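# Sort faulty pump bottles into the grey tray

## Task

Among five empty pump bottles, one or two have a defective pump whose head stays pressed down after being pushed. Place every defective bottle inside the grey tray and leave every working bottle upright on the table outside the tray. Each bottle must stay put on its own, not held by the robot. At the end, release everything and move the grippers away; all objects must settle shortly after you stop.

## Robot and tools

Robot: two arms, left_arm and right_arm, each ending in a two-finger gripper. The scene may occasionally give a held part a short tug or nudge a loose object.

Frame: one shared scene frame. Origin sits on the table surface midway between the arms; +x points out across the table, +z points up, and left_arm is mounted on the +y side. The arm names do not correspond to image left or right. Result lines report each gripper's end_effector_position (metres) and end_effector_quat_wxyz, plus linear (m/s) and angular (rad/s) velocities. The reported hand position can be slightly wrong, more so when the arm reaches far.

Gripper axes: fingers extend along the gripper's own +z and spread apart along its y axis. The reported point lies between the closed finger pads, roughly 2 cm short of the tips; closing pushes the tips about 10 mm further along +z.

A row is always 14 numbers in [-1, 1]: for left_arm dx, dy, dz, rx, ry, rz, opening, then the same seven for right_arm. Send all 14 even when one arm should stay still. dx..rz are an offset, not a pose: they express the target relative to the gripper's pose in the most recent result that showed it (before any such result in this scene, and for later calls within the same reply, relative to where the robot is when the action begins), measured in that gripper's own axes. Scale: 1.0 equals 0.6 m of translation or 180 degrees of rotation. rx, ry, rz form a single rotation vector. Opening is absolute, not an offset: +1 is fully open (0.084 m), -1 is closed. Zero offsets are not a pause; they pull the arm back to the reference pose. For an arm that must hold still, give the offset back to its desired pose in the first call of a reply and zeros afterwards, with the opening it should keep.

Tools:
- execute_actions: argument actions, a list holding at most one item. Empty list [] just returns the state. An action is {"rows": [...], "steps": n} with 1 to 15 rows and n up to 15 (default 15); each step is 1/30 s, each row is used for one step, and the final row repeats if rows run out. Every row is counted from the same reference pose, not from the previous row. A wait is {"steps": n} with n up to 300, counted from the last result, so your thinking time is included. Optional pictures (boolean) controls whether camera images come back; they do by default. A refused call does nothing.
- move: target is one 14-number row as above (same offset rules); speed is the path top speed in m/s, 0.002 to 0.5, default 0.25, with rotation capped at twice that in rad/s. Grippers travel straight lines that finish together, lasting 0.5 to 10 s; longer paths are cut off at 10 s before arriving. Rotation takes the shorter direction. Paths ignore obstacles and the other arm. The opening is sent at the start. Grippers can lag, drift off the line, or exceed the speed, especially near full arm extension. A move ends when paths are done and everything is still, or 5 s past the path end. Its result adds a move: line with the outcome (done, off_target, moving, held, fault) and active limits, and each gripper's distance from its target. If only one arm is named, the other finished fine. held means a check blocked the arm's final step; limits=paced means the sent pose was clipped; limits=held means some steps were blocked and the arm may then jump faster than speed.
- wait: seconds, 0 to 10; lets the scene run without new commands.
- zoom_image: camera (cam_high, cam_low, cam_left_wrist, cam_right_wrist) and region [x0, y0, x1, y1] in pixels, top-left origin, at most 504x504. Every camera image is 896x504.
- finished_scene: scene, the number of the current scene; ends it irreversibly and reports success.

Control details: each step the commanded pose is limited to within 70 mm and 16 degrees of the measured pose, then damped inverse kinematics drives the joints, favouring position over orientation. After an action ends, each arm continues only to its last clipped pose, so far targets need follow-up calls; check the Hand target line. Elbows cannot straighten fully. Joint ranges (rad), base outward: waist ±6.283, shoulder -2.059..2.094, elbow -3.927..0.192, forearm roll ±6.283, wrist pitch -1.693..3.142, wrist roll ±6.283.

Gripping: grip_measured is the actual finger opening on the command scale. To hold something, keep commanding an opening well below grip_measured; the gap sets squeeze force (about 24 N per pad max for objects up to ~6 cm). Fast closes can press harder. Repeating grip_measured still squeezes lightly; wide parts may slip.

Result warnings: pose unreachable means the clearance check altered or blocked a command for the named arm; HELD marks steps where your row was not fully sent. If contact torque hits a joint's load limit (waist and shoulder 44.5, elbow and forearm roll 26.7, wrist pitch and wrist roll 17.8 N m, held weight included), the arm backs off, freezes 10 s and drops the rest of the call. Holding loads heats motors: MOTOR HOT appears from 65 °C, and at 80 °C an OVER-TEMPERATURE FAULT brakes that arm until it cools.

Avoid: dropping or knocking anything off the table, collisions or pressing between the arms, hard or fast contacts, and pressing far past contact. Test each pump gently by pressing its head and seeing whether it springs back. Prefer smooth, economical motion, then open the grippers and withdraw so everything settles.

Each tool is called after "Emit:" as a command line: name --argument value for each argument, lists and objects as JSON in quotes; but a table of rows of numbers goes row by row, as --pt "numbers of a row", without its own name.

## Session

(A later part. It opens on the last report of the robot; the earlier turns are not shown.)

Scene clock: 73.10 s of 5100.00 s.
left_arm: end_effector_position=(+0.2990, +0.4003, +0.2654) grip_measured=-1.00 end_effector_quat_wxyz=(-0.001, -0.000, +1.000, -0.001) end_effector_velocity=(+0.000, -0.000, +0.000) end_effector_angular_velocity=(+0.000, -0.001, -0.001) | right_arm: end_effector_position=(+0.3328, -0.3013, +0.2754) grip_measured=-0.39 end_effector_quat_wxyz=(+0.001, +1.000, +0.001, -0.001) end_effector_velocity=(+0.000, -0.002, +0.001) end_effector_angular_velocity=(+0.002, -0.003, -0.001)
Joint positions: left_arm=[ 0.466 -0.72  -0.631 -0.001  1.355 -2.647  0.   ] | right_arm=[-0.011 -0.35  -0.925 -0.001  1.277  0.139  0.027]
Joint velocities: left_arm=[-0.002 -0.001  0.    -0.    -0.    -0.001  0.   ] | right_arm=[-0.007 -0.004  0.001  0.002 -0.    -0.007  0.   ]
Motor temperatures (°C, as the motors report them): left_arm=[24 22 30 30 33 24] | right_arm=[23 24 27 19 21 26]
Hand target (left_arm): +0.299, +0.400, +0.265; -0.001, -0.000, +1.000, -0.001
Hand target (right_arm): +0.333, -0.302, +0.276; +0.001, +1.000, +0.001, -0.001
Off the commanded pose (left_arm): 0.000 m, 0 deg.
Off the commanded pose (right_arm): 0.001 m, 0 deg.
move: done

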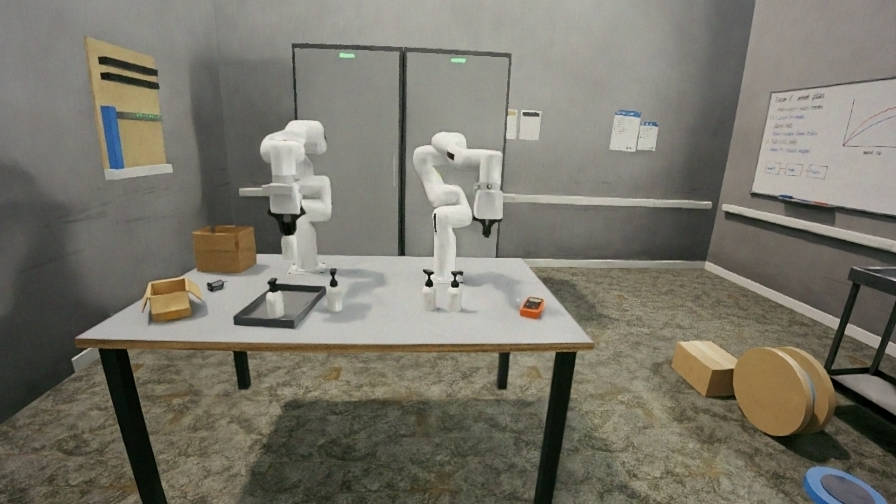

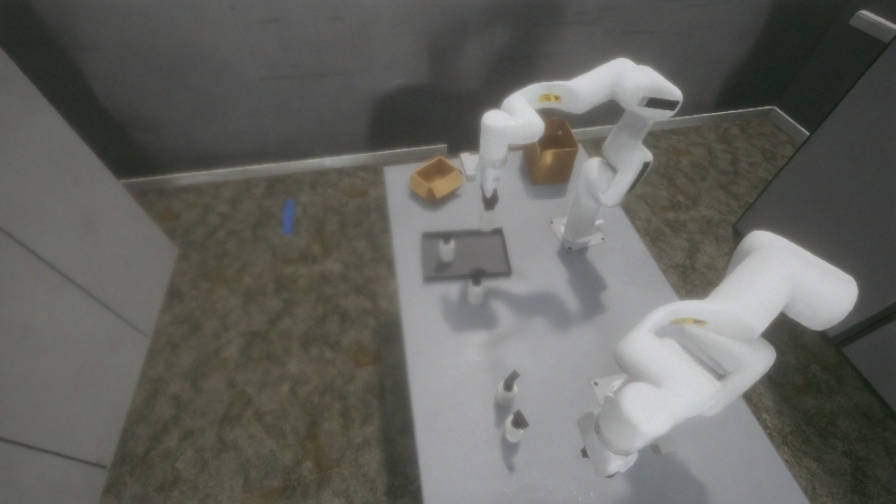

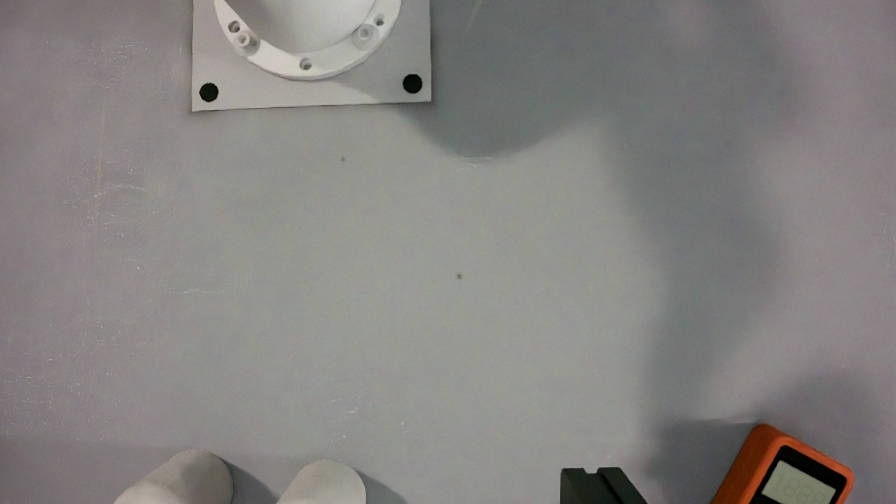

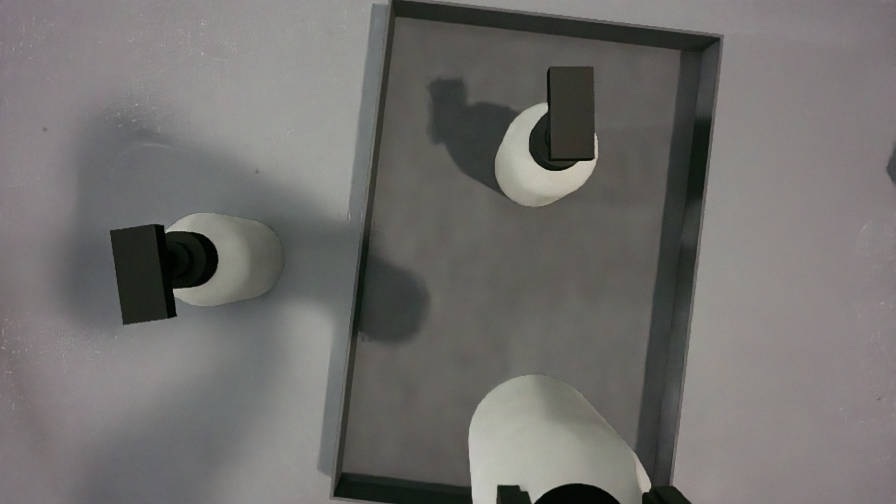

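Emit:
move --target '[0,0,0,0,0,0,-1,0,0,0.261,0,0,0,-0.8]' --speed 0.14

Emit:
execute_actions --actions '[{"rows":[[0,0,0,0,0,0,-1,0,0,0,0,0,0,0.15]],"steps":10}]' --pictures false

Emit:
move --target '[0,0,0,0,0,0,-1,0,0,-0.3,0,0,0,0.15]' --speed 0.3

Scene clock: 78.30 s of 5100.00 s.
left_arm: end_effector_position=(+0.2990, +0.4003, +0.2654) grip_measured=-1.00 end_effector_quat_wxyz=(-0.001, -0.000, +1.000, -0.001) end_effector_velocity=(+0.000, -0.000, +0.000) end_effector_angular_velocity=(+0.000, -0.001, -0.003) | right_arm: end_effector_position=(+0.3324, -0.3010, +0.1194) grip_measured=-0.39 end_effector_quat_wxyz=(+0.000, +1.000, +0.002, -0.000) end_effector_velocity=(-0.000, +0.000, -0.003) end_effector_angular_velocity=(+0.000, +0.001, -0.000)
Joint positions: left_arm=[ 0.466 -0.72  -0.631 -0.001  1.355 -2.647  0.   ] | right_arm=[-0.01  -0.171 -0.621 -0.001  0.793  0.139  0.027]
Joint velocities: left_arm=[-0.    -0.001  0.    -0.    -0.     0.002  0.   ] | right_arm=[ 0.     0.007  0.002  0.    -0.008  0.    -0.   ]
Motor temperatures (°C, as the motors report them): left_arm=[24 22 30 30 33 24] | right_arm=[23 24 27 19 21 26]
Hand target (left_arm): +0.299, +0.400, +0.265; -0.001, -0.000, +1.000, -0.001
Hand target (right_arm): +0.332, -0.301, +0.119; +0.000, +1.000, +0.002, -0.001
Off the commanded pose (left_arm): 0.000 m, 0 deg.
Off the commanded pose (right_arm): 0.001 m, 0 deg.
After step 90, 0.53 s passed at rest.
move: done

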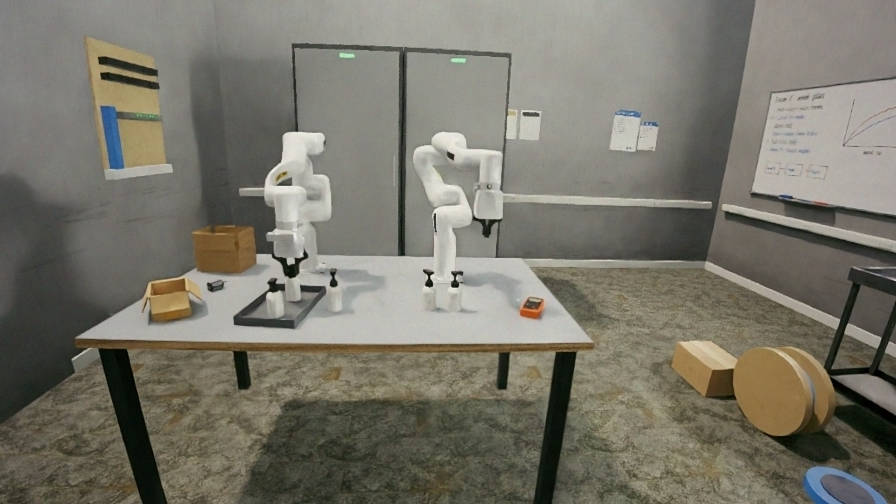

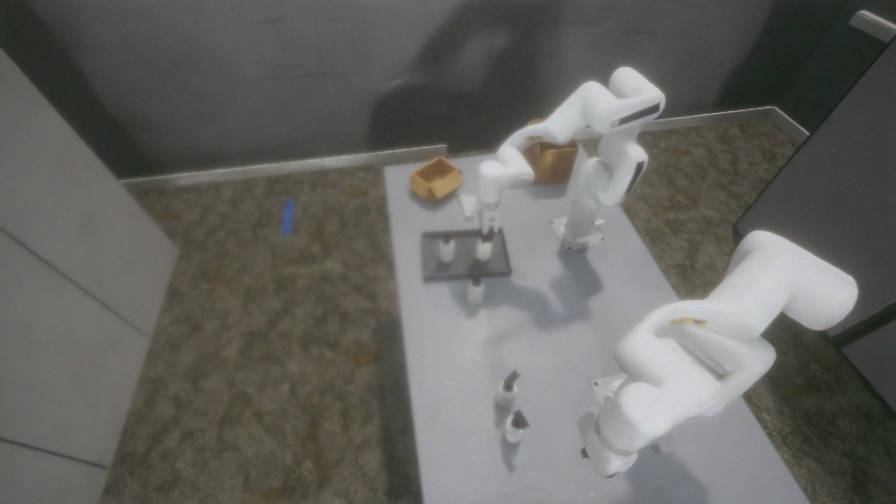

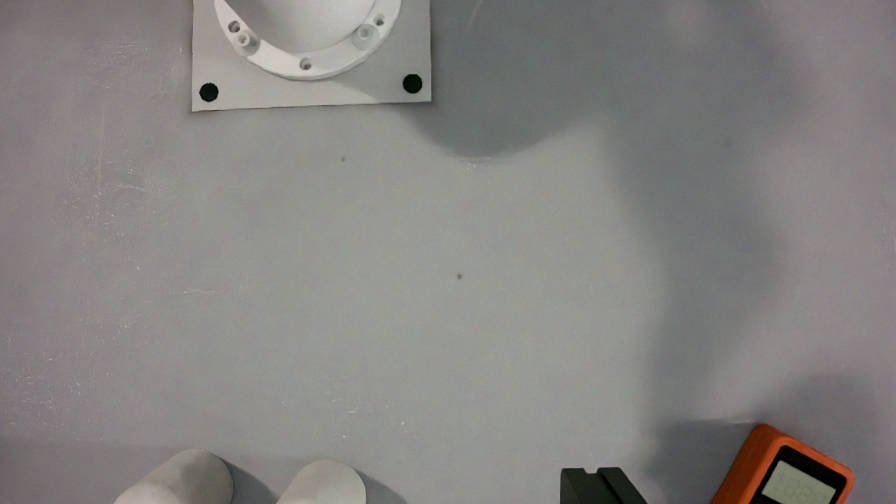

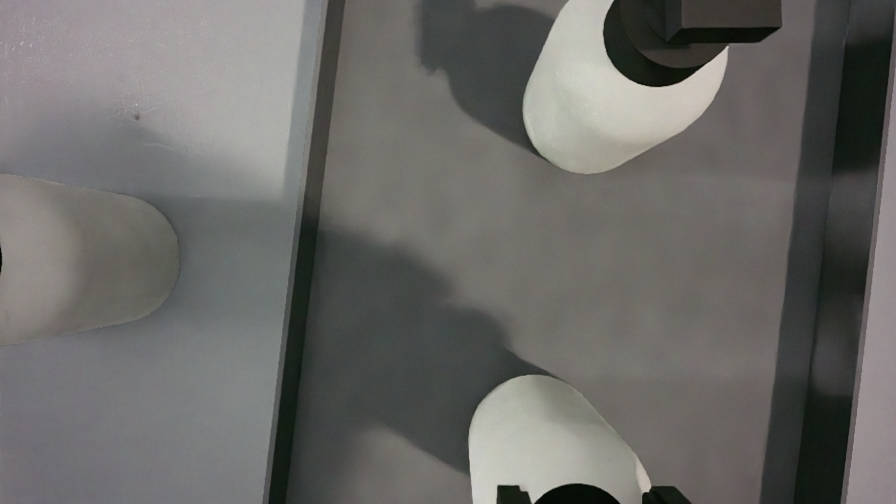

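Scene clock: 78.63 s of 5100.00 s.
left_arm: end_effector_position=(+0.2990, +0.4003, +0.2654) grip_measured=-1.00 end_effector_quat_wxyz=(-0.001, -0.000, +1.000, -0.001) end_effector_velocity=(+0.000, -0.000, -0.000) end_effector_angular_velocity=(-0.000, +0.002, -0.002) | right_arm: end_effector_position=(+0.3325, -0.3010, +0.1194) grip_measured=+0.14 end_effector_quat_wxyz=(+0.000, +1.000, +0.002, -0.000) end_effector_velocity=(-0.000, -0.000, -0.000) end_effector_angular_velocity=(-0.000, +0.001, -0.000)
Joint positions: left_arm=[ 0.466 -0.72  -0.631 -0.001  1.355 -2.647  0.   ] | right_arm=[-0.01  -0.171 -0.621 -0.001  0.793  0.139  0.05 ]
Joint velocities: left_arm=[-0.002  0.001  0.     0.001 -0.    -0.001  0.   ] | right_arm=[-0.     0.     0.     0.     0.001  0.     0.001]
Motor temperatures (°C, as the motors report them): left_arm=[24 22 30 30 33 24] | right_arm=[23 24 27 19 21 26]
Hand target (left_arm): +0.299, +0.400, +0.265; -0.001, -0.000, +1.000, -0.001
Hand target (right_arm): +0.332, -0.301, +0.119; +0.000, +1.000, +0.002, -0.000
Off the commanded pose (left_arm): 0.000 m, 0 deg.
Off the commanded pose (right_arm): 0.000 m, 0 deg.
Steps of this call (steps 1 to 10: all 10 steps of this action). Readings (end_effector_position):
1: left_arm (+0.2990, +0.4003, +0.2654) | right_arm (+0.3324, -0.3010, +0.1193)
2: left_arm (+0.2990, +0.4003, +0.2654) | right_arm (+0.3324, -0.3010, +0.1192)
4: left_arm (+0.2990, +0.4003, +0.2654) | right_arm (+0.3325, -0.3010, +0.1194)
8: left_arm (+0.2990, +0.4003, +0.2654) | right_arm (+0.3325, -0.3010, +0.1195)
10: the state above

Scene clock: 80.20 s of 5100.00 s.
left_arm: end_effector_position=(+0.2990, +0.4003, +0.2654) grip_measured=-1.00 end_effector_quat_wxyz=(-0.001, -0.000, +1.000, -0.001) end_effector_velocity=(+0.000, -0.000, -0.000) end_effector_angular_velocity=(-0.001, +0.001, -0.002) | right_arm: end_effector_position=(+0.3327, -0.3014, +0.2989) grip_measured=+0.14 end_effector_quat_wxyz=(+0.001, +1.000, +0.001, -0.001) end_effector_velocity=(+0.001, -0.000, +0.002) end_effector_angular_velocity=(-0.001, -0.001, +0.001)
Joint positions: left_arm=[ 0.466 -0.72  -0.631 -0.001  1.355 -2.647  0.   ] | right_arm=[-0.011 -0.354 -0.989 -0.001  1.344  0.139  0.05 ]
Joint velocities: left_arm=[-0.002  0.001 -0.    -0.     0.     0.     0.   ] | right_arm=[-0.     0.001 -0.007 -0.001  0.005 -0.001 -0.   ]
Motor temperatures (°C, as the motors report them): left_arm=[24 22 30 30 33 24] | right_arm=[23 24 27 19 21 26]
Hand target (left_arm): +0.299, +0.400, +0.265; -0.001, -0.000, +1.000, -0.001
Hand target (right_arm): +0.333, -0.301, +0.299; +0.001, +1.000, +0.001, -0.000
Off the commanded pose (left_arm): 0.000 m, 0 deg.
Off the commanded pose (right_arm): 0.001 m, 0 deg.
move: done

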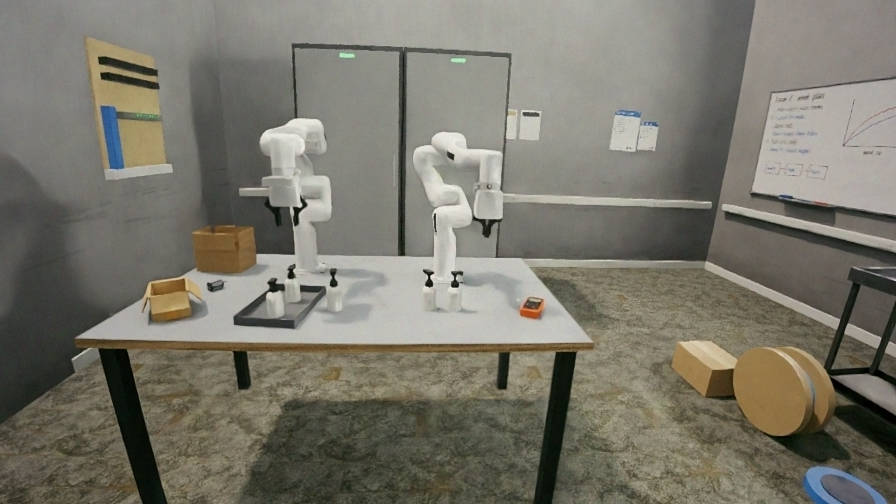

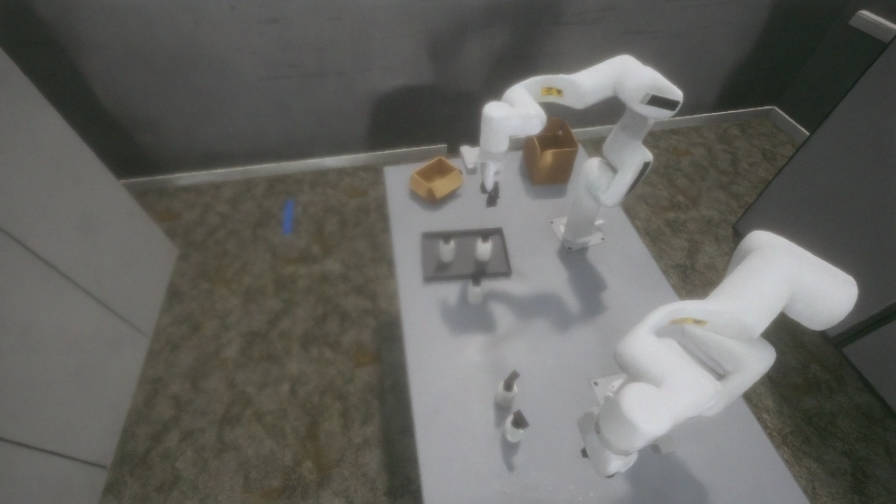

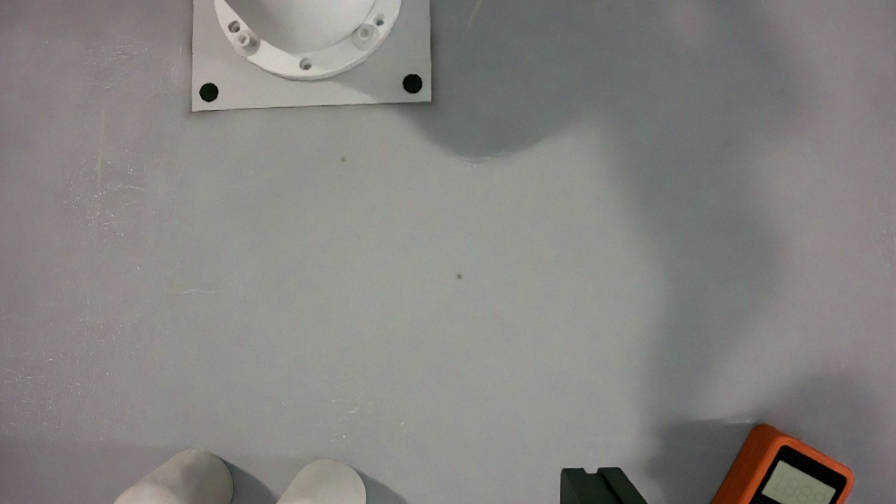

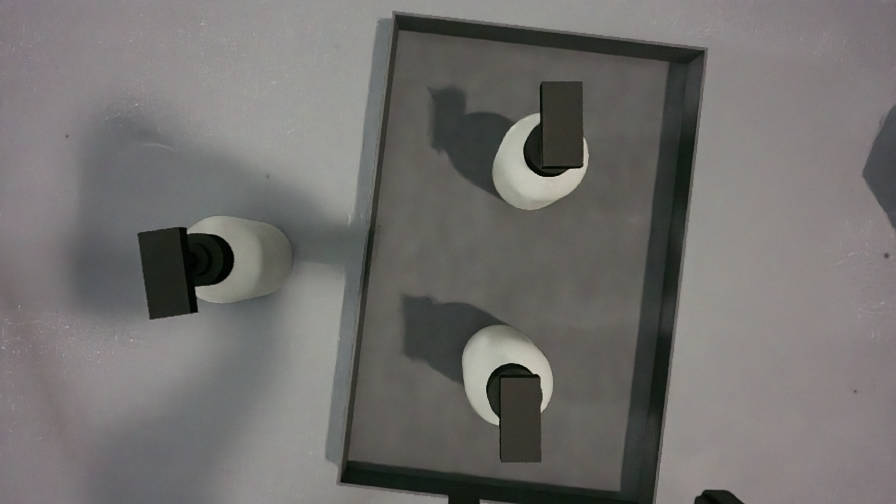

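Emit:
finished_scene --scene 2

The scene is finished: the task was done.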